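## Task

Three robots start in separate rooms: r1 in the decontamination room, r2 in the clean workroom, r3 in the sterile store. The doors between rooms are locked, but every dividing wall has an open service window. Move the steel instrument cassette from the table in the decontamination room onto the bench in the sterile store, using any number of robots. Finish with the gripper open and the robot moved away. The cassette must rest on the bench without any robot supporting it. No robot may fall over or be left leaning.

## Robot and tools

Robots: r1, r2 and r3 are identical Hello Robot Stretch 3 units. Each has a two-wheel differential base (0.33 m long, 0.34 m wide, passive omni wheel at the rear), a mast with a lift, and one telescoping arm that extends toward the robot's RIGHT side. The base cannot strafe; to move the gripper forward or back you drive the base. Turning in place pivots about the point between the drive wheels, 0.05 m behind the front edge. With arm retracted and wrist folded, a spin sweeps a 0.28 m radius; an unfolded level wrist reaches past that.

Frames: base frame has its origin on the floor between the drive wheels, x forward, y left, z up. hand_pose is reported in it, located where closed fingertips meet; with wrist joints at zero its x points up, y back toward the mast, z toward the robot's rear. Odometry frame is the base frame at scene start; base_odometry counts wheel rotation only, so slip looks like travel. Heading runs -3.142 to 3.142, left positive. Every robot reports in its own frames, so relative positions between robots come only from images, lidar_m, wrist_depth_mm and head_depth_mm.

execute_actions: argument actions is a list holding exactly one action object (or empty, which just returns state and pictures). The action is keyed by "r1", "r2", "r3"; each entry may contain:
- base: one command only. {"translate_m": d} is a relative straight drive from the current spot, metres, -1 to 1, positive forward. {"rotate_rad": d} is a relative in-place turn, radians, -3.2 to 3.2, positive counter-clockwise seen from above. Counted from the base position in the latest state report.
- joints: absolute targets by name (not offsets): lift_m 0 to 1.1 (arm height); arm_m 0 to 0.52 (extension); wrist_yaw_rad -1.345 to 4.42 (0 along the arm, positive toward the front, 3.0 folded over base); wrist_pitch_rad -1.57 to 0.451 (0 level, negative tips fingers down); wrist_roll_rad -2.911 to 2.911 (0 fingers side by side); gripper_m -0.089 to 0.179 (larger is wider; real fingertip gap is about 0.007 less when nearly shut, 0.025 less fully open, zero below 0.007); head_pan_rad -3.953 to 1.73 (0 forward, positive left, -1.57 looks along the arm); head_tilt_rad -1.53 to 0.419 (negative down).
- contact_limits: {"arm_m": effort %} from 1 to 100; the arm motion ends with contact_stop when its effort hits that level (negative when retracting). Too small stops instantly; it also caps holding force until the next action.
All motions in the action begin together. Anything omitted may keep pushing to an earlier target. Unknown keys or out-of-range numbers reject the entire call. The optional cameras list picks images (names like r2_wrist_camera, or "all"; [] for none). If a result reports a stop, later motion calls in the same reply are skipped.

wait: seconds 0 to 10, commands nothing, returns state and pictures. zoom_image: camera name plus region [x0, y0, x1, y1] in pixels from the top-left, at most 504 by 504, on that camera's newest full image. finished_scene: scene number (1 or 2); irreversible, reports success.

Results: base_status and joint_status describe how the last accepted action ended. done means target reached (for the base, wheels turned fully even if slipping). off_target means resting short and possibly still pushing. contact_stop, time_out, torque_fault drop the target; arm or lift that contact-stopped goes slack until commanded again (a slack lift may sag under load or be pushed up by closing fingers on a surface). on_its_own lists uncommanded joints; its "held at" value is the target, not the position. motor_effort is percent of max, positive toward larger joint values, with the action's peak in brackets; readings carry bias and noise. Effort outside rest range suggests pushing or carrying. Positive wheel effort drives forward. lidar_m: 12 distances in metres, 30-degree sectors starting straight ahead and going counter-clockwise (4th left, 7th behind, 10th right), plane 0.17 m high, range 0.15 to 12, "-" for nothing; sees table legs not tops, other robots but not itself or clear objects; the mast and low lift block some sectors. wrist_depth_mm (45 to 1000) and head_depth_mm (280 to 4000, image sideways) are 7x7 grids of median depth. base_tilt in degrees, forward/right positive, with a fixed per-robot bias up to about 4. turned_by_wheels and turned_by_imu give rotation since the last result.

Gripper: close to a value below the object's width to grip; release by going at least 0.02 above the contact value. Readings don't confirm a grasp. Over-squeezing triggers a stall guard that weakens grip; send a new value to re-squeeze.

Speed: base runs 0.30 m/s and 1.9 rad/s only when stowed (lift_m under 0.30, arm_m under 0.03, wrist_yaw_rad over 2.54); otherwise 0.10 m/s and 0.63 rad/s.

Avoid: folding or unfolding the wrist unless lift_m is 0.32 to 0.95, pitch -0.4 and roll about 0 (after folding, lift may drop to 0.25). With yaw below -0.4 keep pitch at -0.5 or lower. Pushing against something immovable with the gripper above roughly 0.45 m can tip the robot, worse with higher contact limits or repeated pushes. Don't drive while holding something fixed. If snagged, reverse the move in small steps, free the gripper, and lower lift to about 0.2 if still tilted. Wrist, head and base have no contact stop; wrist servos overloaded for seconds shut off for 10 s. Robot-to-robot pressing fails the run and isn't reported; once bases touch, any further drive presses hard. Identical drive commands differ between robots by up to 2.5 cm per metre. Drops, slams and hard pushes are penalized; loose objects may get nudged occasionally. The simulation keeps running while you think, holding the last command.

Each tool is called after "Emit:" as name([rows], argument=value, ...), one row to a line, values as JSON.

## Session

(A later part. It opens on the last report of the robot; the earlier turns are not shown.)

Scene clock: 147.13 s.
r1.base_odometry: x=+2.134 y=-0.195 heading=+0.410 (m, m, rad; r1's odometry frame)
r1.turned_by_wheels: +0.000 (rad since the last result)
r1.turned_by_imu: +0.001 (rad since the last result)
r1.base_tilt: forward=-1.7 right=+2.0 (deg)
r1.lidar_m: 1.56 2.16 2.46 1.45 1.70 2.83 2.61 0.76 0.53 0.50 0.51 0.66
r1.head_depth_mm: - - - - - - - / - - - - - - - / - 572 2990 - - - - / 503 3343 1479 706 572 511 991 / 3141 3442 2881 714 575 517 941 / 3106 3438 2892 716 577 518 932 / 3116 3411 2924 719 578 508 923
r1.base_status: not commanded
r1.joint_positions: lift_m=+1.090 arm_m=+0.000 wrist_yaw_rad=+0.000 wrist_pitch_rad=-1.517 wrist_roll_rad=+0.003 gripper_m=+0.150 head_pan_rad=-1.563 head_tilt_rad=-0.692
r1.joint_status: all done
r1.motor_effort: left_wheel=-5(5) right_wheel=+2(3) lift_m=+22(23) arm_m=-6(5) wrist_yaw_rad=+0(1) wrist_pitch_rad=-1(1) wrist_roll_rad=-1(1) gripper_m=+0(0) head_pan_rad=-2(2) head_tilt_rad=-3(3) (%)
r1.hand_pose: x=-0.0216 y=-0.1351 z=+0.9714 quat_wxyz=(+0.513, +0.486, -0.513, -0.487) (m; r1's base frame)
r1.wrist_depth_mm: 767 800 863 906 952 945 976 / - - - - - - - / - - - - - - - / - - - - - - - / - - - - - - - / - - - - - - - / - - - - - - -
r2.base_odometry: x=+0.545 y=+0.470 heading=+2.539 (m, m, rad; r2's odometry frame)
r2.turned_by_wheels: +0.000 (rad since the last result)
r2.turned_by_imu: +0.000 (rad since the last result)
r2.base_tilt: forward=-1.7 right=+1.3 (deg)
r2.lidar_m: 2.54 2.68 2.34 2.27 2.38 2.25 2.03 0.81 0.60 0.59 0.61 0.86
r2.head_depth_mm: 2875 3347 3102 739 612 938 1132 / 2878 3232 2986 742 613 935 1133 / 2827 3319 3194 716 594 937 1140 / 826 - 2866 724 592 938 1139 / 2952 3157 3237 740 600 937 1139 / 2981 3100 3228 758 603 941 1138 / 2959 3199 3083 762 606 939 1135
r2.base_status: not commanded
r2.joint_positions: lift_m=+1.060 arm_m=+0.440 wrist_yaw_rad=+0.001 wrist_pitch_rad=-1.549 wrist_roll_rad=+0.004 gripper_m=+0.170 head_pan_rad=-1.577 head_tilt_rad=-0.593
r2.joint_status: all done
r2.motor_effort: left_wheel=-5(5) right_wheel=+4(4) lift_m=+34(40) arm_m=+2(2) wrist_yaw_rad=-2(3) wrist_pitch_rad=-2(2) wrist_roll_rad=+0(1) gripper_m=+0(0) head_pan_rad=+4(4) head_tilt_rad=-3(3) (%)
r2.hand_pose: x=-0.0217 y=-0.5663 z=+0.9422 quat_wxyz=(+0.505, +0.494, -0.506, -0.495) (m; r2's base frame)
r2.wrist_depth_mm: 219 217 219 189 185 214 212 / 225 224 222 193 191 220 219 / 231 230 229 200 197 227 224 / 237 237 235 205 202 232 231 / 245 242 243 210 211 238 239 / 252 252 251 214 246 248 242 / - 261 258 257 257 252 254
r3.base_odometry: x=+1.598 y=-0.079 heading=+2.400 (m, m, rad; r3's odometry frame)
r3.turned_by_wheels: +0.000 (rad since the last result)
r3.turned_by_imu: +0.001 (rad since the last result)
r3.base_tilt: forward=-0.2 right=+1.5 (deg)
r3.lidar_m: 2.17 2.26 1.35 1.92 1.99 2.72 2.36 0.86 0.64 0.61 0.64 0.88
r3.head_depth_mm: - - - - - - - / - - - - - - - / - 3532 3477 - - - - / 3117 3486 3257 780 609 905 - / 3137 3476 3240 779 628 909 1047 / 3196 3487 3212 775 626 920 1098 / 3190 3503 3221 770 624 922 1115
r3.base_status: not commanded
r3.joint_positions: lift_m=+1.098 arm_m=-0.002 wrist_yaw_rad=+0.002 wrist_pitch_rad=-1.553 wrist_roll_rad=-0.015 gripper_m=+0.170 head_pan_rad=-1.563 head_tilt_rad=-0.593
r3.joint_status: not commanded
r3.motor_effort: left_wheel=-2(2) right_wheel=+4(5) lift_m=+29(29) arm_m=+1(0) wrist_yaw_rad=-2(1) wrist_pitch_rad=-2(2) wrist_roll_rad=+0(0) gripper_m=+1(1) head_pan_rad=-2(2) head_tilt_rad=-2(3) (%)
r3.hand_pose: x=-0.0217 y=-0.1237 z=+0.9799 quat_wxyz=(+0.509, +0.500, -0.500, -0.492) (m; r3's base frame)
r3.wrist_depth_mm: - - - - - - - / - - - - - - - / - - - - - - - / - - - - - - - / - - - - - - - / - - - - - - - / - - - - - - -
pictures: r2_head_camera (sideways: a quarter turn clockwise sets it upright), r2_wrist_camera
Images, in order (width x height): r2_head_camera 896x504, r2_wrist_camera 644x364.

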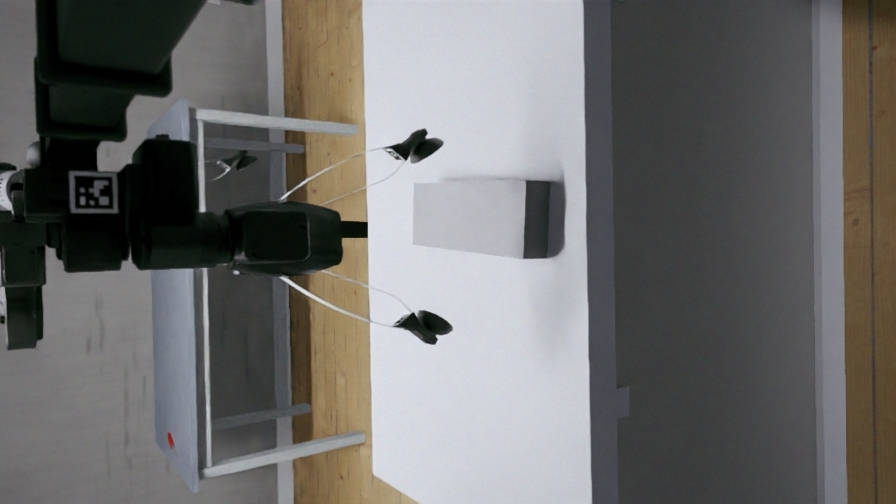

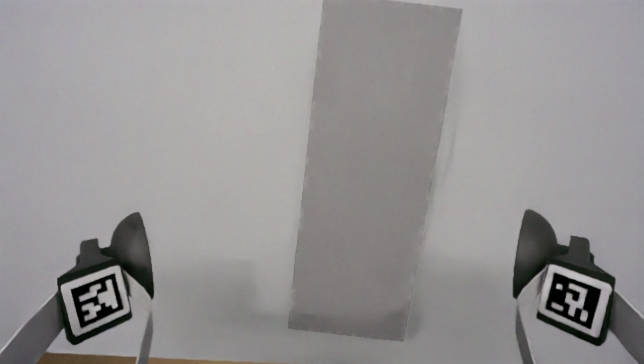

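Emit:
execute_actions([
  {"r2":{"base":{"translate_m":-0.025},"joints":{"arm_m":0.465,"lift_m":1.0}}},
], cameras=["r2_wrist_camera"])

Emit:
execute_actions([
  {"r2":{"joints":{"gripper_m":0.03}}},
], cameras=["r2_wrist_camera","r2_head_camera"])

Scene clock: 156.63 s.
r1.base_odometry: x=+2.134 y=-0.195 heading=+0.410 (m, m, rad; r1's odometry frame)
r1.turned_by_wheels: +0.000 (rad since the last result)
r1.turned_by_imu: +0.001 (rad since the last result)
r1.base_tilt: forward=-1.8 right=+2.1 (deg)
r1.lidar_m: 1.55 2.16 2.47 1.45 1.69 2.83 2.60 0.76 0.53 0.50 0.51 0.66
r1.head_depth_mm: - - - - - - - / - - - - - - - / - 562 548 - - - - / 487 525 1446 698 572 511 987 / 569 3404 2918 689 574 517 942 / 3104 3393 2913 718 576 518 930 / 3090 3427 2938 719 578 509 923
r1.base_status: not commanded
r1.joint_positions: lift_m=+1.090 arm_m=+0.000 wrist_yaw_rad=+0.000 wrist_pitch_rad=-1.517 wrist_roll_rad=+0.003 gripper_m=+0.150 head_pan_rad=-1.563 head_tilt_rad=-0.692
r1.joint_status: not commanded
r1.motor_effort: left_wheel=-4(6) right_wheel=+2(2) lift_m=+22(22) arm_m=-5(6) wrist_yaw_rad=+1(1) wrist_pitch_rad=-1(1) wrist_roll_rad=-1(1) gripper_m=+0(0) head_pan_rad=-2(3) head_tilt_rad=-3(3) (%)
r1.hand_pose: x=-0.0216 y=-0.1351 z=+0.9714 quat_wxyz=(+0.513, +0.486, -0.513, -0.487) (m; r1's base frame)
r1.wrist_depth_mm: 767 774 809 889 951 977 - / - - - - - - - / - - - - - - - / - - - - - - - / - - - - - - - / - - - - - - - / - - - - - - -
r2.base_odometry: x=+0.565 y=+0.456 heading=+2.539 (m, m, rad; r2's odometry frame)
r2.turned_by_wheels: +0.000 (rad since the last result)
r2.turned_by_imu: +0.000 (rad since the last result)
r2.base_tilt: forward=-1.7 right=+1.3 (deg)
r2.lidar_m: 2.56 2.71 2.33 2.27 2.39 2.22 2.03 0.81 0.60 0.59 0.61 0.86
r2.head_depth_mm: 2977 3146 - 711 611 937 1122 / 2943 - 2879 744 612 935 1131 / 2904 - 3203 721 595 937 1134 / 861 2863 3204 693 593 933 1137 / 2968 3098 3230 755 601 936 1134 / 2957 3119 3200 759 602 937 1133 / 2960 3125 3081 764 604 936 1132
r2.base_status: done
r2.joint_positions: lift_m=+1.000 arm_m=+0.465 wrist_yaw_rad=+0.001 wrist_pitch_rad=-1.549 wrist_roll_rad=+0.004 gripper_m=+0.170 head_pan_rad=-1.577 head_tilt_rad=-0.593
r2.joint_status: all done
r2.motor_effort: left_wheel=-4(12) right_wheel=+4(8) lift_m=+34(33) arm_m=+3(3) wrist_yaw_rad=-2(1) wrist_pitch_rad=-2(2) wrist_roll_rad=+0(1) gripper_m=+1(0) head_pan_rad=+5(5) head_tilt_rad=-4(3) (%)
r2.hand_pose: x=-0.0217 y=-0.5912 z=+0.8822 quat_wxyz=(+0.505, +0.494, -0.506, -0.496) (m; r2's base frame)
r2.wrist_depth_mm: 162 162 161 132 158 160 159 / 166 165 165 135 135 164 163 / 171 171 170 138 138 168 167 / 176 175 173 142 143 172 172 / 182 181 178 147 148 177 177 / 187 186 185 150 181 184 182 / - 193 190 156 188 190 189
r3.base_odometry: x=+1.598 y=-0.079 heading=+2.400 (m, m, rad; r3's odometry frame)
r3.turned_by_wheels: +0.000 (rad since the last result)
r3.turned_by_imu: +0.001 (rad since the last result)
r3.base_tilt: forward=-0.3 right=+1.5 (deg)
r3.lidar_m: 2.16 2.25 1.36 1.92 1.99 2.70 2.35 0.87 0.64 0.61 0.64 0.88
r3.head_depth_mm: - - - - - - - / - - - - - - - / - 3528 3500 - - - - / 3136 3453 3281 779 609 901 - / 3153 3503 3227 777 628 910 1049 / 3151 3521 3218 775 628 913 1099 / 3150 3503 3217 773 624 924 1108
r3.base_status: not commanded
r3.joint_positions: lift_m=+1.098 arm_m=-0.002 wrist_yaw_rad=+0.002 wrist_pitch_rad=-1.553 wrist_roll_rad=-0.015 gripper_m=+0.170 head_pan_rad=-1.563 head_tilt_rad=-0.593
r3.joint_status: not commanded
r3.motor_effort: left_wheel=-3(2) right_wheel=+4(6) lift_m=+29(29) arm_m=+0(0) wrist_yaw_rad=-2(1) wrist_pitch_rad=-2(2) wrist_roll_rad=+0(0) gripper_m=+0(1) head_pan_rad=-2(3) head_tilt_rad=-3(3) (%)
r3.hand_pose: x=-0.0217 y=-0.1237 z=+0.9799 quat_wxyz=(+0.509, +0.500, -0.500, -0.492) (m; r3's base frame)
r3.wrist_depth_mm: - - - - - - - / - - - - - - - / - - - - - - - / - - - - - - - / - - - - - - - / - - - - - - - / - - - - - - -
pictures: r2_wrist_camera
Images, in order (width x height): r2_wrist_camera 644x364.

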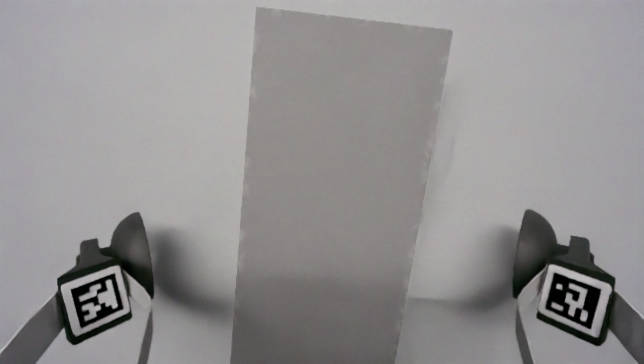

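Scene clock: 158.53 s.
r1.base_odometry: x=+2.134 y=-0.195 heading=+0.410 (m, m, rad; r1's odometry frame)
r1.turned_by_wheels: +0.000 (rad since the last result)
r1.turned_by_imu: +0.000 (rad since the last result)
r1.base_tilt: forward=-1.7 right=+2.0 (deg)
r1.lidar_m: 1.56 2.16 2.46 1.44 1.70 2.83 2.61 0.76 0.53 0.50 0.51 0.67
r1.head_depth_mm: - - - - - - - / - - - - - - - / - 563 548 - - - - / 485 526 1418 688 573 511 989 / 568 3409 2893 715 575 517 942 / 3094 3447 2918 718 577 518 933 / 3113 3401 2924 718 578 510 925
r1.base_status: not commanded
r1.joint_positions: lift_m=+1.090 arm_m=+0.000 wrist_yaw_rad=+0.000 wrist_pitch_rad=-1.517 wrist_roll_rad=+0.003 gripper_m=+0.150 head_pan_rad=-1.563 head_tilt_rad=-0.692
r1.joint_status: not commanded
r1.motor_effort: left_wheel=-4(4) right_wheel=+2(2) lift_m=+22(22) arm_m=-6(6) wrist_yaw_rad=+1(1) wrist_pitch_rad=-1(1) wrist_roll_rad=-1(1) gripper_m=+0(0) head_pan_rad=-3(2) head_tilt_rad=-2(3) (%)
r1.hand_pose: x=-0.0216 y=-0.1351 z=+0.9714 quat_wxyz=(+0.513, +0.486, -0.513, -0.487) (m; r1's base frame)
r1.wrist_depth_mm: 769 796 817 865 941 969 982 / - - - - - - - / - - - - - - - / - - - - - - - / - - - - - - - / - - - - - - - / - - - - - - -
r2.base_odometry: x=+0.565 y=+0.456 heading=+2.539 (m, m, rad; r2's odometry frame)
r2.turned_by_wheels: +0.000 (rad since the last result)
r2.turned_by_imu: +0.000 (rad since the last result)
r2.base_tilt: forward=-1.7 right=+1.3 (deg)
r2.lidar_m: 2.55 2.71 2.33 2.27 2.38 2.22 2.03 0.80 0.60 0.59 0.61 0.86
r2.head_depth_mm: 2971 3218 - 711 612 936 1132 / 2988 - 2950 744 612 935 1124 / 2909 - 3183 745 594 938 1134 / 866 2888 3286 696 596 935 1133 / 2915 3170 3266 754 603 938 1139 / 2981 3105 3225 760 602 935 1137 / 2953 3142 3080 762 604 937 1135
r2.base_status: not commanded
r2.joint_positions: lift_m=+1.000 arm_m=+0.465 wrist_yaw_rad=+0.001 wrist_pitch_rad=-1.550 wrist_roll_rad=+0.004 gripper_m=+0.031 head_pan_rad=-1.577 head_tilt_rad=-0.593
r2.joint_status: all done
r2.motor_effort: left_wheel=-4(4) right_wheel=+3(4) lift_m=+33(34) arm_m=+3(2) wrist_yaw_rad=-2(2) wrist_pitch_rad=-1(2) wrist_roll_rad=+1(0) gripper_m=-19(94) head_pan_rad=+4(4) head_tilt_rad=-3(3) (%)
r2.hand_pose: x=-0.0217 y=-0.5910 z=+0.8822 quat_wxyz=(+0.505, +0.494, -0.505, -0.496) (m; r2's base frame)
r2.wrist_depth_mm: 162 162 161 132 132 160 159 / 168 167 164 135 135 164 163 / 172 171 169 138 138 168 167 / 176 177 174 143 143 174 174 / 182 182 149 146 146 178 178 / 187 187 152 151 151 182 183 / 194 193 191 156 187 189 188
r3.base_odometry: x=+1.598 y=-0.079 heading=+2.400 (m, m, rad; r3's odometry frame)
r3.turned_by_wheels: +0.000 (rad since the last result)
r3.turned_by_imu: +0.000 (rad since the last result)
r3.base_tilt: forward=-0.3 right=+1.5 (deg)
r3.lidar_m: 2.17 2.25 1.36 1.92 1.99 2.70 2.36 0.87 0.64 0.61 0.64 0.88
r3.head_depth_mm: - - - - - - - / - - - - - - - / - 3551 3400 - - - - / 3148 3464 3244 778 610 904 - / 3174 3503 3236 775 627 913 1047 / 3179 3450 3224 773 626 917 1099 / 3114 3489 3205 773 625 923 1111
r3.base_status: not commanded
r3.joint_positions: lift_m=+1.098 arm_m=-0.002 wrist_yaw_rad=+0.002 wrist_pitch_rad=-1.553 wrist_roll_rad=-0.015 gripper_m=+0.170 head_pan_rad=-1.563 head_tilt_rad=-0.593
r3.joint_status: not commanded
r3.motor_effort: left_wheel=-2(2) right_wheel=+4(4) lift_m=+29(29) arm_m=+0(1) wrist_yaw_rad=-1(2) wrist_pitch_rad=-2(2) wrist_roll_rad=+0(0) gripper_m=+0(0) head_pan_rad=-2(2) head_tilt_rad=-4(3) (%)
r3.hand_pose: x=-0.0217 y=-0.1237 z=+0.9799 quat_wxyz=(+0.509, +0.500, -0.500, -0.492) (m; r3's base frame)
r3.wrist_depth_mm: - - - - - - - / - - - - - - - / - - - - - - - / - - - - - - - / - - - - - - - / - - - - - - - / - - - - - - -
pictures: r2_head_camera (sideways: a quarter turn clockwise sets it upright), r2_wrist_camera
Images, in order (width x height): r2_head_camera 896x504, r2_wrist_camera 644x364.

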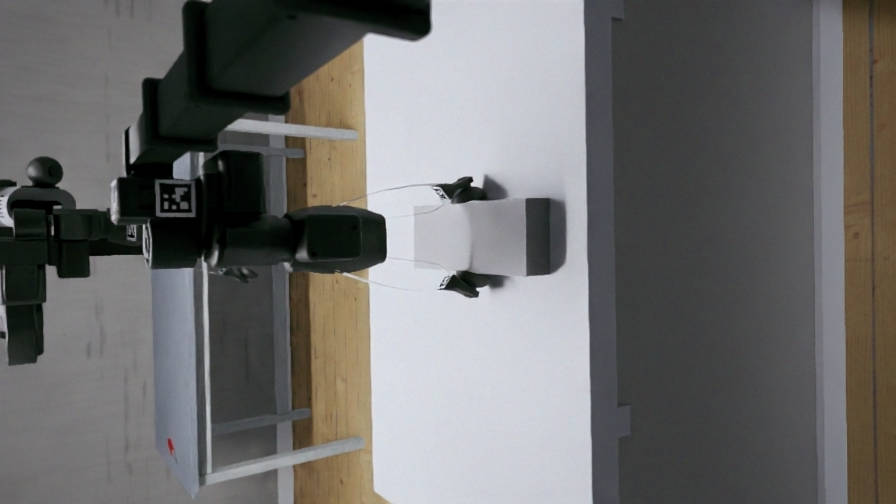

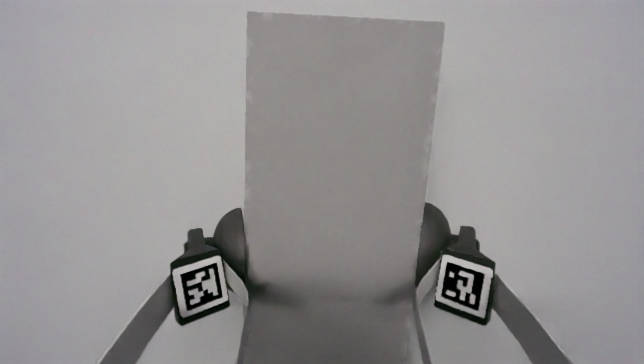

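Emit:
execute_actions([
  {"r2":{"joints":{"arm_m":0.27,"lift_m":1.095}}},
], cameras=["r2_wrist_camera"])

Emit:
execute_actions([
  {"r2":{"base":{"rotate_rad":1.33},"joints":{"arm_m":0.18}}},
], cameras=[])

Emit:
execute_actions([
  {"r2":{"base":{"translate_m":1.0}}},
], cameras=[])

Emit:
execute_actions([
  {"r2":{"base":{"translate_m":0.8}}},
], cameras=[])

Emit:
execute_actions([
  {"r2":{"base":{"rotate_rad":1.8}}},
], cameras=["r2_wrist_camera","r2_nav_camera"])

Scene clock: 171.07 s.
r1.base_odometry: x=+2.134 y=-0.195 heading=+0.410 (m, m, rad; r1's odometry frame)
r1.turned_by_wheels: +0.000 (rad since the last result)
r1.turned_by_imu: +0.001 (rad since the last result)
r1.base_tilt: forward=-1.8 right=+2.0 (deg)
r1.lidar_m: 1.56 2.16 2.47 1.45 1.69 2.83 2.61 0.76 0.53 0.50 0.51 0.67
r1.head_depth_mm: - - - - - - - / - - - - - - - / - 3369 776 - - - - / 665 1273 1372 726 573 511 991 / 3067 3376 2891 714 575 517 941 / 3111 3429 2889 716 576 518 931 / 3102 3430 2923 718 579 509 924
r1.base_status: not commanded
r1.joint_positions: lift_m=+1.090 arm_m=+0.000 wrist_yaw_rad=+0.000 wrist_pitch_rad=-1.517 wrist_roll_rad=+0.003 gripper_m=+0.150 head_pan_rad=-1.563 head_tilt_rad=-0.692
r1.joint_status: not commanded
r1.motor_effort: left_wheel=-5(5) right_wheel=+2(2) lift_m=+22(22) arm_m=-6(6) wrist_yaw_rad=+0(1) wrist_pitch_rad=-1(1) wrist_roll_rad=-1(1) gripper_m=+0(1) head_pan_rad=-3(2) head_tilt_rad=-3(3) (%)
r1.hand_pose: x=-0.0216 y=-0.1351 z=+0.9714 quat_wxyz=(+0.513, +0.486, -0.513, -0.487) (m; r1's base frame)
r1.wrist_depth_mm: 742 776 844 883 939 985 - / - - - - - - - / - - - - - - - / - - - - - - - / - - - - - - - / - - - - - - - / - - - - - - -
r2.base_odometry: x=+0.565 y=+0.456 heading=+2.539 (m, m, rad; r2's odometry frame)
r2.turned_by_wheels: +0.000 (rad since the last result)
r2.turned_by_imu: +0.000 (rad since the last result)
r2.base_tilt: forward=-1.6 right=+1.3 (deg)
r2.lidar_m: 2.56 2.70 2.33 2.27 2.38 2.23 2.04 0.80 0.60 0.59 0.61 0.86
r2.head_depth_mm: 3024 3295 3129 737 610 936 1130 / - 3387 3107 742 603 938 1128 / - 3142 3174 749 420 933 1129 / - - - 611 408 936 1137 / 2960 3145 3201 756 599 939 1136 / 2929 3074 3196 761 604 938 1142 / 2939 3127 3102 766 603 940 1134
r2.base_status: not commanded
r2.joint_positions: lift_m=+1.095 arm_m=+0.270 wrist_yaw_rad=+0.001 wrist_pitch_rad=-1.549 wrist_roll_rad=+0.004 gripper_m=+0.031 head_pan_rad=-1.577 head_tilt_rad=-0.593
r2.joint_status: all done
r2.motor_effort: left_wheel=-4(4) right_wheel=+3(3) lift_m=+49(50) arm_m=-1(2) wrist_yaw_rad=-2(2) wrist_pitch_rad=-2(2) wrist_roll_rad=+0(1) gripper_m=-18(19) head_pan_rad=+5(4) head_tilt_rad=-3(3) (%)
r2.hand_pose: x=-0.0217 y=-0.3967 z=+0.9767 quat_wxyz=(+0.505, +0.494, -0.506, -0.495) (m; r2's base frame)
r2.wrist_depth_mm: 252 249 248 131 131 246 245 / 257 255 254 134 134 253 252 / 264 263 261 138 137 259 258 / - - - 142 143 - - / - - 148 146 145 - - / - - 151 149 150 - - / - - - 155 - - -
r3.base_odometry: x=+1.598 y=-0.079 heading=+2.400 (m, m, rad; r3's odometry frame)
r3.turned_by_wheels: +0.000 (rad since the last result)
r3.turned_by_imu: +0.001 (rad since the last result)
r3.base_tilt: forward=-0.3 right=+1.5 (deg)
r3.lidar_m: 2.17 2.25 1.35 1.92 2.00 2.70 2.36 0.87 0.64 0.61 0.64 0.88
r3.head_depth_mm: - - - - - - - / - - - - - - - / - 3514 3412 - - - - / 3167 3487 3258 780 608 905 - / 3169 3445 3232 776 626 911 1045 / 3163 3512 3227 775 627 917 1103 / 3181 3474 3202 772 625 924 1106
r3.base_status: not commanded
r3.joint_positions: lift_m=+1.098 arm_m=-0.002 wrist_yaw_rad=+0.002 wrist_pitch_rad=-1.553 wrist_roll_rad=-0.015 gripper_m=+0.170 head_pan_rad=-1.563 head_tilt_rad=-0.593
r3.joint_status: not commanded
r3.motor_effort: left_wheel=-3(2) right_wheel=+5(4) lift_m=+29(29) arm_m=+0(1) wrist_yaw_rad=-1(1) wrist_pitch_rad=-2(2) wrist_roll_rad=+0(0) gripper_m=+1(0) head_pan_rad=-2(3) head_tilt_rad=-3(4) (%)
r3.hand_pose: x=-0.0217 y=-0.1237 z=+0.9799 quat_wxyz=(+0.509, +0.500, -0.500, -0.492) (m; r3's base frame)
r3.wrist_depth_mm: - - - - - - - / - - - - - - - / - - - - - - - / - - - - - - - / - - - - - - - / - - - - - - - / - - - - - - -
pictures: r2_wrist_camera
Images, in order (width x height): r2_wrist_camera 644x364.

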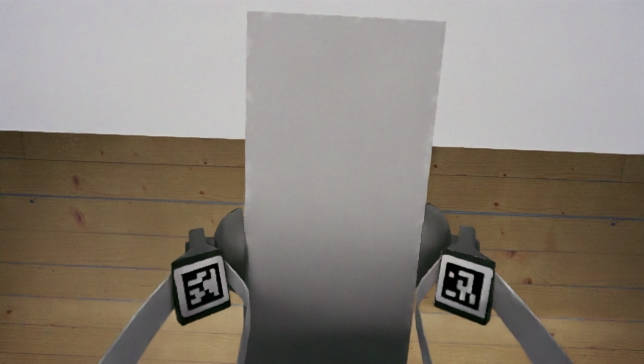

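Scene clock: 174.10 s.
r1.base_odometry: x=+2.134 y=-0.195 heading=+0.410 (m, m, rad; r1's odometry frame)
r1.turned_by_wheels: +0.000 (rad since the last result)
r1.turned_by_imu: +0.001 (rad since the last result)
r1.base_tilt: forward=-1.8 right=+1.9 (deg)
r1.lidar_m: 1.56 2.15 2.47 1.45 1.70 2.82 2.61 0.76 0.53 0.50 0.51 0.67
r1.head_depth_mm: - - - - - - - / - - - - - - - / - 3539 3013 - - - - / 3197 3483 2878 724 573 510 987 / 3018 3330 2637 713 574 517 943 / 3080 3424 2899 717 578 518 930 / 3081 3417 2924 719 578 510 923
r1.base_status: not commanded
r1.joint_positions: lift_m=+1.090 arm_m=+0.000 wrist_yaw_rad=+0.000 wrist_pitch_rad=-1.517 wrist_roll_rad=+0.003 gripper_m=+0.150 head_pan_rad=-1.563 head_tilt_rad=-0.692
r1.joint_status: not commanded
r1.motor_effort: left_wheel=-5(4) right_wheel=+2(2) lift_m=+22(22) arm_m=-5(6) wrist_yaw_rad=+1(1) wrist_pitch_rad=-1(1) wrist_roll_rad=-1(1) gripper_m=+0(0) head_pan_rad=-2(3) head_tilt_rad=-3(3) (%)
r1.hand_pose: x=-0.0216 y=-0.1351 z=+0.9714 quat_wxyz=(+0.513, +0.486, -0.513, -0.487) (m; r1's base frame)
r1.wrist_depth_mm: 766 805 848 906 962 983 - / - - - - - - - / - - - - - - - / - - - - - - - / - - - - - - - / - - - - - - - / - - - - - - -
r2.base_odometry: x=+0.565 y=+0.456 heading=-2.414 (m, m, rad; r2's odometry frame)
r2.turned_by_wheels: +1.330 (rad since the last result)
r2.turned_by_imu: +1.322 (rad since the last result)
r2.base_tilt: forward=-1.7 right=+1.3 (deg)
r2.lidar_m: 2.27 2.28 2.42 2.16 1.07 0.65 0.59 0.59 0.71 1.32 2.59 2.56
r2.head_depth_mm: 970 - 1063 1130 1202 1278 1183 / - - 1327 1428 1503 1400 1183 / - - - 1860 407 331 1143 / 2216 2436 2685 2077 421 332 1149 / 2165 2427 2656 2261 1799 1416 1190 / 2111 2352 2617 2296 1747 1431 1206 / 2057 2280 2554 2288 1753 1415 1207
r2.base_status: done
r2.joint_positions: lift_m=+1.095 arm_m=+0.180 wrist_yaw_rad=+0.001 wrist_pitch_rad=-1.549 wrist_roll_rad=+0.004 gripper_m=+0.031 head_pan_rad=-1.577 head_tilt_rad=-0.593
r2.joint_status: all done
r2.motor_effort: left_wheel=-5(12) right_wheel=+4(11) lift_m=+49(49) arm_m=-2(2) wrist_yaw_rad=-2(2) wrist_pitch_rad=-2(2) wrist_roll_rad=+1(0) gripper_m=-18(19) head_pan_rad=+4(5) head_tilt_rad=-3(3) (%)
r2.hand_pose: x=-0.0217 y=-0.3067 z=+0.9767 quat_wxyz=(+0.505, +0.494, -0.506, -0.495) (m; r2's base frame)
r2.wrist_depth_mm: - - - 131 131 836 575 / - - - 134 134 924 606 / - - - 137 138 940 617 / - - - 142 142 - 657 / - - 148 145 145 - 674 / - - 151 151 150 - 714 / - - - 155 - - 731
r3.base_odometry: x=+1.598 y=-0.079 heading=+2.400 (m, m, rad; r3's odometry frame)
r3.turned_by_wheels: +0.000 (rad since the last result)
r3.turned_by_imu: +0.000 (rad since the last result)
r3.base_tilt: forward=-0.2 right=+1.6 (deg)
r3.lidar_m: 2.17 2.25 1.35 1.92 2.00 2.70 2.36 0.87 0.63 0.61 0.64 0.88
r3.head_depth_mm: - - - - - - - / - - - - - - - / 3175 3544 3400 - - - - / 3121 3526 3243 779 609 904 - / 3136 3460 3177 775 626 907 1049 / 3175 3536 3235 772 625 922 1100 / 3159 3492 3224 771 624 927 1111
r3.base_status: not commanded
r3.joint_positions: lift_m=+1.098 arm_m=-0.002 wrist_yaw_rad=+0.002 wrist_pitch_rad=-1.553 wrist_roll_rad=-0.015 gripper_m=+0.170 head_pan_rad=-1.563 head_tilt_rad=-0.593
r3.joint_status: not commanded
r3.motor_effort: left_wheel=-2(2) right_wheel=+5(4) lift_m=+29(29) arm_m=+0(0) wrist_yaw_rad=-2(2) wrist_pitch_rad=-2(2) wrist_roll_rad=+0(0) gripper_m=+1(1) head_pan_rad=-2(3) head_tilt_rad=-2(3) (%)
r3.hand_pose: x=-0.0217 y=-0.1237 z=+0.9799 quat_wxyz=(+0.509, +0.500, -0.500, -0.492) (m; r3's base frame)
r3.wrist_depth_mm: - - - - - - - / - - - - - - - / - - - - - - - / - - - - - - - / - - - - - - - / - - - - - - - / - - - - - - -
pictures: none
No camera images: the call's "cameras" was empty. Leave "cameras" out to get every camera's image.

Scene clock: 185.43 s.
r1.base_odometry: x=+2.134 y=-0.195 heading=+0.410 (m, m, rad; r1's odometry frame)
r1.turned_by_wheels: +0.000 (rad since the last result)
r1.turned_by_imu: +0.003 (rad since the last result)
r1.base_tilt: forward=-1.8 right=+2.0 (deg)
r1.lidar_m: 1.55 2.16 2.47 1.45 1.70 2.82 2.61 0.76 0.53 0.50 0.51 0.67
r1.head_depth_mm: - - - - - - - / - - - - - - - / - 3516 3013 - - - - / 3156 3414 2880 723 573 511 989 / 3108 3470 2870 715 574 517 944 / 3137 3461 2921 716 577 518 932 / 3077 3398 2934 720 578 510 925
r1.base_status: not commanded
r1.joint_positions: lift_m=+1.090 arm_m=+0.000 wrist_yaw_rad=+0.000 wrist_pitch_rad=-1.517 wrist_roll_rad=+0.003 gripper_m=+0.150 head_pan_rad=-1.563 head_tilt_rad=-0.692
r1.joint_status: not commanded
r1.motor_effort: left_wheel=-4(4) right_wheel=+2(3) lift_m=+22(22) arm_m=-5(5) wrist_yaw_rad=+0(1) wrist_pitch_rad=-1(1) wrist_roll_rad=-1(1) gripper_m=+0(0) head_pan_rad=-3(2) head_tilt_rad=-3(3) (%)
r1.hand_pose: x=-0.0216 y=-0.1351 z=+0.9714 quat_wxyz=(+0.513, +0.486, -0.513, -0.487) (m; r1's base frame)
r1.wrist_depth_mm: 779 816 826 888 967 995 - / - - - - - - - / - - - - - - - / - - - - - - - / - - - - - - - / - - - - - - - / - - - - - - -
r2.base_odometry: x=-0.182 y=-0.209 heading=-2.414 (m, m, rad; r2's odometry frame)
r2.turned_by_wheels: +0.000 (rad since the last result)
r2.turned_by_imu: +0.003 (rad since the last result)
r2.base_tilt: forward=-1.7 right=+1.3 (deg)
r2.lidar_m: 1.30 1.30 1.56 2.36 2.36 1.75 1.56 1.57 1.88 2.39 2.32 1.45
r2.head_depth_mm: 2250 - 2701 2229 1719 1401 1183 / - - 2655 2219 1746 1410 1182 / - - - 1993 408 331 1136 / 2053 2278 2486 2084 421 332 1145 / 1992 2211 2478 2260 1792 1420 1193 / 1955 2183 2403 2271 1757 1425 1195 / 1920 2113 2357 2257 1774 1428 1215
r2.base_status: done
r2.joint_positions: lift_m=+1.095 arm_m=+0.180 wrist_yaw_rad=+0.001 wrist_pitch_rad=-1.549 wrist_roll_rad=+0.004 gripper_m=+0.031 head_pan_rad=-1.577 head_tilt_rad=-0.593
r2.joint_status: not commanded
r2.motor_effort: left_wheel=-6(8) right_wheel=+4(9) lift_m=+49(50) arm_m=-2(2) wrist_yaw_rad=-2(2) wrist_pitch_rad=-2(2) wrist_roll_rad=+0(0) gripper_m=-18(18) head_pan_rad=+3(4) head_tilt_rad=-3(3) (%)
r2.hand_pose: x=-0.0217 y=-0.3067 z=+0.9767 quat_wxyz=(+0.505, +0.494, -0.506, -0.495) (m; r2's base frame)
r2.wrist_depth_mm: - - - 131 131 - - / - - - 134 134 - - / - - - 138 137 - - / - - - 142 141 - - / - - 148 146 145 - - / - - 151 151 150 - - / - - - 155 - - -
r3.base_odometry: x=+1.598 y=-0.079 heading=+2.400 (m, m, rad; r3's odometry frame)
r3.turned_by_wheels: +0.000 (rad since the last result)
r3.turned_by_imu: +0.001 (rad since the last result)
r3.base_tilt: forward=-0.2 right=+1.5 (deg)
r3.lidar_m: 2.17 2.25 1.36 1.92 2.00 2.71 2.37 0.87 0.64 0.61 0.64 0.88
r3.head_depth_mm: - - - - - - - / - - - - - - - / - 3543 3486 - - - - / 3089 3461 3236 779 608 902 - / 3156 3478 3239 776 627 910 1046 / 3178 3481 3240 775 625 915 1100 / 3172 3468 3228 774 623 921 1111
r3.base_status: not commanded
r3.joint_positions: lift_m=+1.098 arm_m=-0.002 wrist_yaw_rad=+0.002 wrist_pitch_rad=-1.553 wrist_roll_rad=-0.015 gripper_m=+0.170 head_pan_rad=-1.563 head_tilt_rad=-0.593
r3.joint_status: not commanded
r3.motor_effort: left_wheel=-2(2) right_wheel=+4(5) lift_m=+29(29) arm_m=+0(0) wrist_yaw_rad=-1(1) wrist_pitch_rad=-2(2) wrist_roll_rad=+0(0) gripper_m=+0(1) head_pan_rad=-2(2) head_tilt_rad=-4(3) (%)
r3.hand_pose: x=-0.0217 y=-0.1237 z=+0.9799 quat_wxyz=(+0.509, +0.500, -0.500, -0.492) (m; r3's base frame)
r3.wrist_depth_mm: - - - - - - - / - - - - - - - / - - - - - - - / - - - - - - - / - - - - - - - / - - - - - - - / - - - - - - -
pictures: none
No camera images: the call's "cameras" was empty. Leave "cameras" out to get every camera's image.

Scene clock: 194.77 s.
r1.base_odometry: x=+2.134 y=-0.195 heading=+0.410 (m, m, rad; r1's odometry frame)
r1.turned_by_wheels: +0.000 (rad since the last result)
r1.turned_by_imu: +0.002 (rad since the last result)
r1.base_tilt: forward=-1.7 right=+1.9 (deg)
r1.lidar_m: 1.56 2.16 2.46 1.45 1.70 2.83 2.61 0.76 0.53 0.50 0.51 0.67
r1.head_depth_mm: - - - - - - - / - - - - - - - / - 3464 2903 - - - - / 3163 3416 2853 725 573 511 992 / 3092 3447 2881 714 574 517 942 / 3106 3431 2894 717 577 518 933 / 3079 3428 2919 719 577 510 924
r1.base_status: not commanded
r1.joint_positions: lift_m=+1.090 arm_m=+0.000 wrist_yaw_rad=+0.000 wrist_pitch_rad=-1.517 wrist_roll_rad=+0.003 gripper_m=+0.150 head_pan_rad=-1.563 head_tilt_rad=-0.692
r1.joint_status: not commanded
r1.motor_effort: left_wheel=-4(4) right_wheel=+2(2) lift_m=+22(22) arm_m=-6(5) wrist_yaw_rad=+0(1) wrist_pitch_rad=-1(1) wrist_roll_rad=-1(1) gripper_m=+0(1) head_pan_rad=-2(2) head_tilt_rad=-3(3) (%)
r1.hand_pose: x=-0.0216 y=-0.1351 z=+0.9714 quat_wxyz=(+0.513, +0.486, -0.513, -0.487) (m; r1's base frame)
r1.wrist_depth_mm: 767 799 828 895 909 977 999 / - - - - - - - / - - - - - - - / - - - - - - - / - - - - - - - / - - - - - - - / - - - - - - -
r2.base_odometry: x=-0.780 y=-0.741 heading=-2.415 (m, m, rad; r2's odometry frame)
r2.turned_by_wheels: +0.000 (rad since the last result)
r2.turned_by_imu: +0.003 (rad since the last result)
r2.base_tilt: forward=-1.6 right=+1.3 (deg)
r2.lidar_m: 0.52 0.52 0.62 1.17 2.52 2.61 2.34 2.35 2.49 2.23 0.93 0.58
r2.head_depth_mm: 2129 - 2635 2222 1705 1399 1184 / - - 2554 2231 1748 1405 1180 / - - - 1998 406 332 1146 / 1934 2106 2293 2071 420 333 1140 / 1870 2087 2329 2263 1806 1424 1197 / 1849 2035 2239 2253 1754 1426 1199 / 1784 1979 2197 2284 1752 1424 1202
r2.base_status: done
r2.joint_positions: lift_m=+1.095 arm_m=+0.180 wrist_yaw_rad=+0.001 wrist_pitch_rad=-1.549 wrist_roll_rad=+0.004 gripper_m=+0.031 head_pan_rad=-1.577 head_tilt_rad=-0.593
r2.joint_status: not commanded
r2.motor_effort: left_wheel=-5(8) right_wheel=+4(11) lift_m=+49(49) arm_m=-2(2) wrist_yaw_rad=-2(1) wrist_pitch_rad=-2(2) wrist_roll_rad=+1(1) gripper_m=-18(18) head_pan_rad=+4(4) head_tilt_rad=-3(3) (%)
r2.hand_pose: x=-0.0217 y=-0.3067 z=+0.9767 quat_wxyz=(+0.505, +0.494, -0.506, -0.495) (m; r2's base frame)
r2.wrist_depth_mm: 796 - - 131 131 - - / 773 - - 134 133 - - / 725 - - 138 138 - - / 719 - - 141 141 - - / 706 - 148 146 145 - - / 683 858 151 151 151 - - / 650 940 - 155 - - -
r3.base_odometry: x=+1.598 y=-0.079 heading=+2.400 (m, m, rad; r3's odometry frame)
r3.turned_by_wheels: +0.000 (rad since the last result)
r3.turned_by_imu: +0.001 (rad since the last result)
r3.base_tilt: forward=-0.2 right=+1.6 (deg)
r3.lidar_m: 2.16 2.25 1.36 1.92 1.99 2.71 2.35 0.86 0.64 0.61 0.64 0.88
r3.head_depth_mm: - - - - - - - / - - - - - - - / 3189 3520 3415 - - - - / 3159 3413 3248 780 609 902 - / 1179 3333 3268 776 627 910 1045 / 3123 3468 3265 775 625 917 1095 / 3174 3474 3225 773 625 924 1113
r3.base_status: not commanded
r3.joint_positions: lift_m=+1.098 arm_m=-0.002 wrist_yaw_rad=+0.002 wrist_pitch_rad=-1.553 wrist_roll_rad=-0.015 gripper_m=+0.170 head_pan_rad=-1.563 head_tilt_rad=-0.593
r3.joint_status: not commanded
r3.motor_effort: left_wheel=-2(2) right_wheel=+4(4) lift_m=+29(29) arm_m=+1(1) wrist_yaw_rad=-2(1) wrist_pitch_rad=-3(2) wrist_roll_rad=+0(0) gripper_m=+0(2) head_pan_rad=-2(2) head_tilt_rad=-3(2) (%)
r3.hand_pose: x=-0.0217 y=-0.1237 z=+0.9799 quat_wxyz=(+0.509, +0.500, -0.500, -0.492) (m; r3's base frame)
r3.wrist_depth_mm: - - - - - - - / - - - - - - - / - - - - - - - / - - - - - - - / - - - - - - - / - - - - - - - / - - - - - - -
pictures: none
No camera images: the call's "cameras" was empty. Leave "cameras" out to get every camera's image.

Scene clock: 198.57 s.
r1.base_odometry: x=+2.134 y=-0.195 heading=+0.410 (m, m, rad; r1's odometry frame)
r1.turned_by_wheels: +0.000 (rad since the last result)
r1.turned_by_imu: +0.001 (rad since the last result)
r1.base_tilt: forward=-1.7 right=+2.0 (deg)
r1.lidar_m: 1.56 2.16 2.47 1.45 1.69 2.83 2.61 0.76 0.53 0.50 0.51 0.67
r1.head_depth_mm: - - - - - - - / - - - - - - - / - 3498 2998 - - - - / 3210 3446 2903 723 572 512 986 / 3131 3428 2881 712 575 517 941 / 3106 3453 2889 716 575 518 934 / 3073 3405 2932 720 578 509 928
r1.base_status: not commanded
r1.joint_positions: lift_m=+1.090 arm_m=+0.000 wrist_yaw_rad=+0.000 wrist_pitch_rad=-1.517 wrist_roll_rad=+0.003 gripper_m=+0.150 head_pan_rad=-1.563 head_tilt_rad=-0.692
r1.joint_status: not commanded
r1.motor_effort: left_wheel=-4(5) right_wheel=+2(2) lift_m=+22(22) arm_m=-5(6) wrist_yaw_rad=+0(0) wrist_pitch_rad=-1(1) wrist_roll_rad=-1(1) gripper_m=+1(0) head_pan_rad=-2(2) head_tilt_rad=-3(3) (%)
r1.hand_pose: x=-0.0216 y=-0.1351 z=+0.9714 quat_wxyz=(+0.513, +0.486, -0.513, -0.487) (m; r1's base frame)
r1.wrist_depth_mm: 769 784 833 877 947 979 991 / - - - - - - - / - - - - - - - / - - - - - - - / - - - - - - - / - - - - - - - / - - - - - - -
r2.base_odometry: x=-0.780 y=-0.741 heading=-0.615 (m, m, rad; r2's odometry frame)
r2.turned_by_wheels: +1.800 (rad since the last result)
r2.turned_by_imu: +1.790 (rad since the last result)
r2.base_tilt: forward=-1.7 right=+1.4 (deg)
r2.lidar_m: 2.37 2.64 2.40 2.34 2.46 2.29 1.69 0.70 0.53 0.52 0.54 0.76
r2.head_depth_mm: 2978 - 3137 740 573 812 1020 / - - 2971 742 582 811 1016 / - - - 663 407 331 1022 / 2900 3024 3209 693 421 332 1022 / 2933 2919 3099 753 600 820 1022 / 2918 3064 3180 759 585 816 1022 / 2919 3150 3108 764 588 821 1031
r2.base_status: done
r2.joint_positions: lift_m=+1.095 arm_m=+0.180 wrist_yaw_rad=+0.001 wrist_pitch_rad=-1.549 wrist_roll_rad=+0.004 gripper_m=+0.031 head_pan_rad=-1.577 head_tilt_rad=-0.593
r2.joint_status: not commanded
r2.motor_effort: left_wheel=-5(12) right_wheel=+4(8) lift_m=+49(49) arm_m=-1(1) wrist_yaw_rad=-2(1) wrist_pitch_rad=-2(2) wrist_roll_rad=+0(1) gripper_m=-18(18) head_pan_rad=+3(4) head_tilt_rad=-3(3) (%)
r2.hand_pose: x=-0.0217 y=-0.3067 z=+0.9767 quat_wxyz=(+0.505, +0.494, -0.506, -0.495) (m; r2's base frame)
r2.wrist_depth_mm: 250 248 246 131 132 245 246 / 258 257 256 134 134 253 250 / - - - 138 138 - - / - - - 142 142 - - / - - 148 146 145 - - / - - 151 150 149 - - / - - - 155 - - -
r3.base_odometry: x=+1.598 y=-0.079 heading=+2.400 (m, m, rad; r3's odometry frame)
r3.turned_by_wheels: +0.000 (rad since the last result)
r3.turned_by_imu: +0.000 (rad since the last result)
r3.base_tilt: forward=-0.2 right=+1.6 (deg)
r3.lidar_m: 2.17 2.25 1.35 1.92 2.00 2.71 2.36 0.87 0.64 0.61 0.64 0.88
r3.head_depth_mm: - - - - - - - / - - - - - - - / 753 1288 926 - - - - / 3153 3419 3095 777 607 903 - / 3169 3448 3228 777 626 913 1049 / 3151 3506 3228 775 626 917 1105 / 3164 3514 3163 773 624 923 1112
r3.base_status: not commanded
r3.joint_positions: lift_m=+1.098 arm_m=-0.002 wrist_yaw_rad=+0.002 wrist_pitch_rad=-1.553 wrist_roll_rad=-0.015 gripper_m=+0.170 head_pan_rad=-1.563 head_tilt_rad=-0.593
r3.joint_status: not commanded
r3.motor_effort: left_wheel=-2(2) right_wheel=+5(6) lift_m=+29(29) arm_m=+0(1) wrist_yaw_rad=-1(1) wrist_pitch_rad=-2(2) wrist_roll_rad=+0(0) gripper_m=+1(1) head_pan_rad=-2(2) head_tilt_rad=-3(3) (%)
r3.hand_pose: x=-0.0217 y=-0.1237 z=+0.9799 quat_wxyz=(+0.509, +0.500, -0.500, -0.492) (m; r3's base frame)
r3.wrist_depth_mm: - - - - - - - / - - - - - - - / - - - - - - - / - - - - - - - / - - - - - - - / - - - - - - - / - - - - - - -
pictures: r2_nav_camera (sideways: a quarter turn counterclockwise sets it upright), r2_wrist_camera
Images, in order (width x height): r2_nav_camera 672x504, r2_wrist_camera 644x364.

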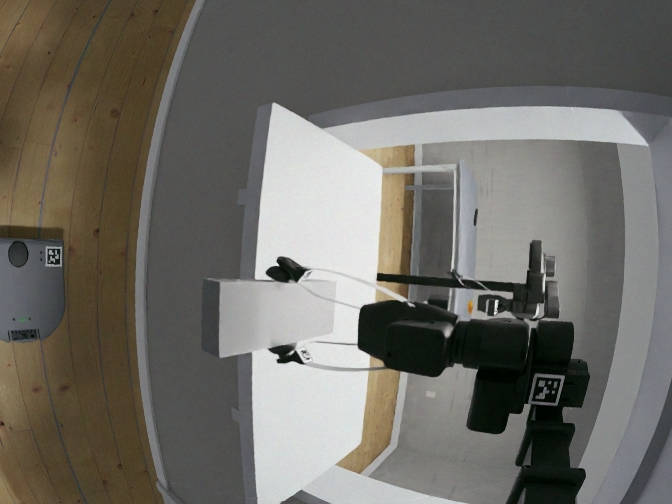

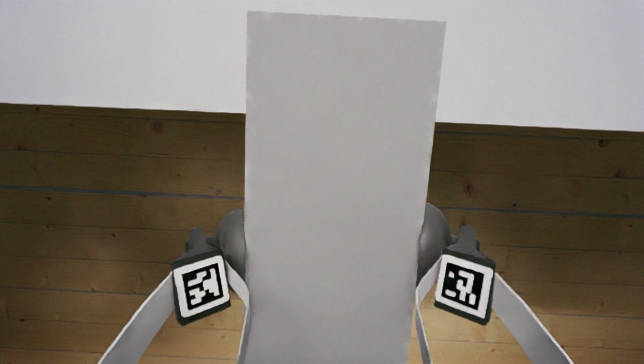

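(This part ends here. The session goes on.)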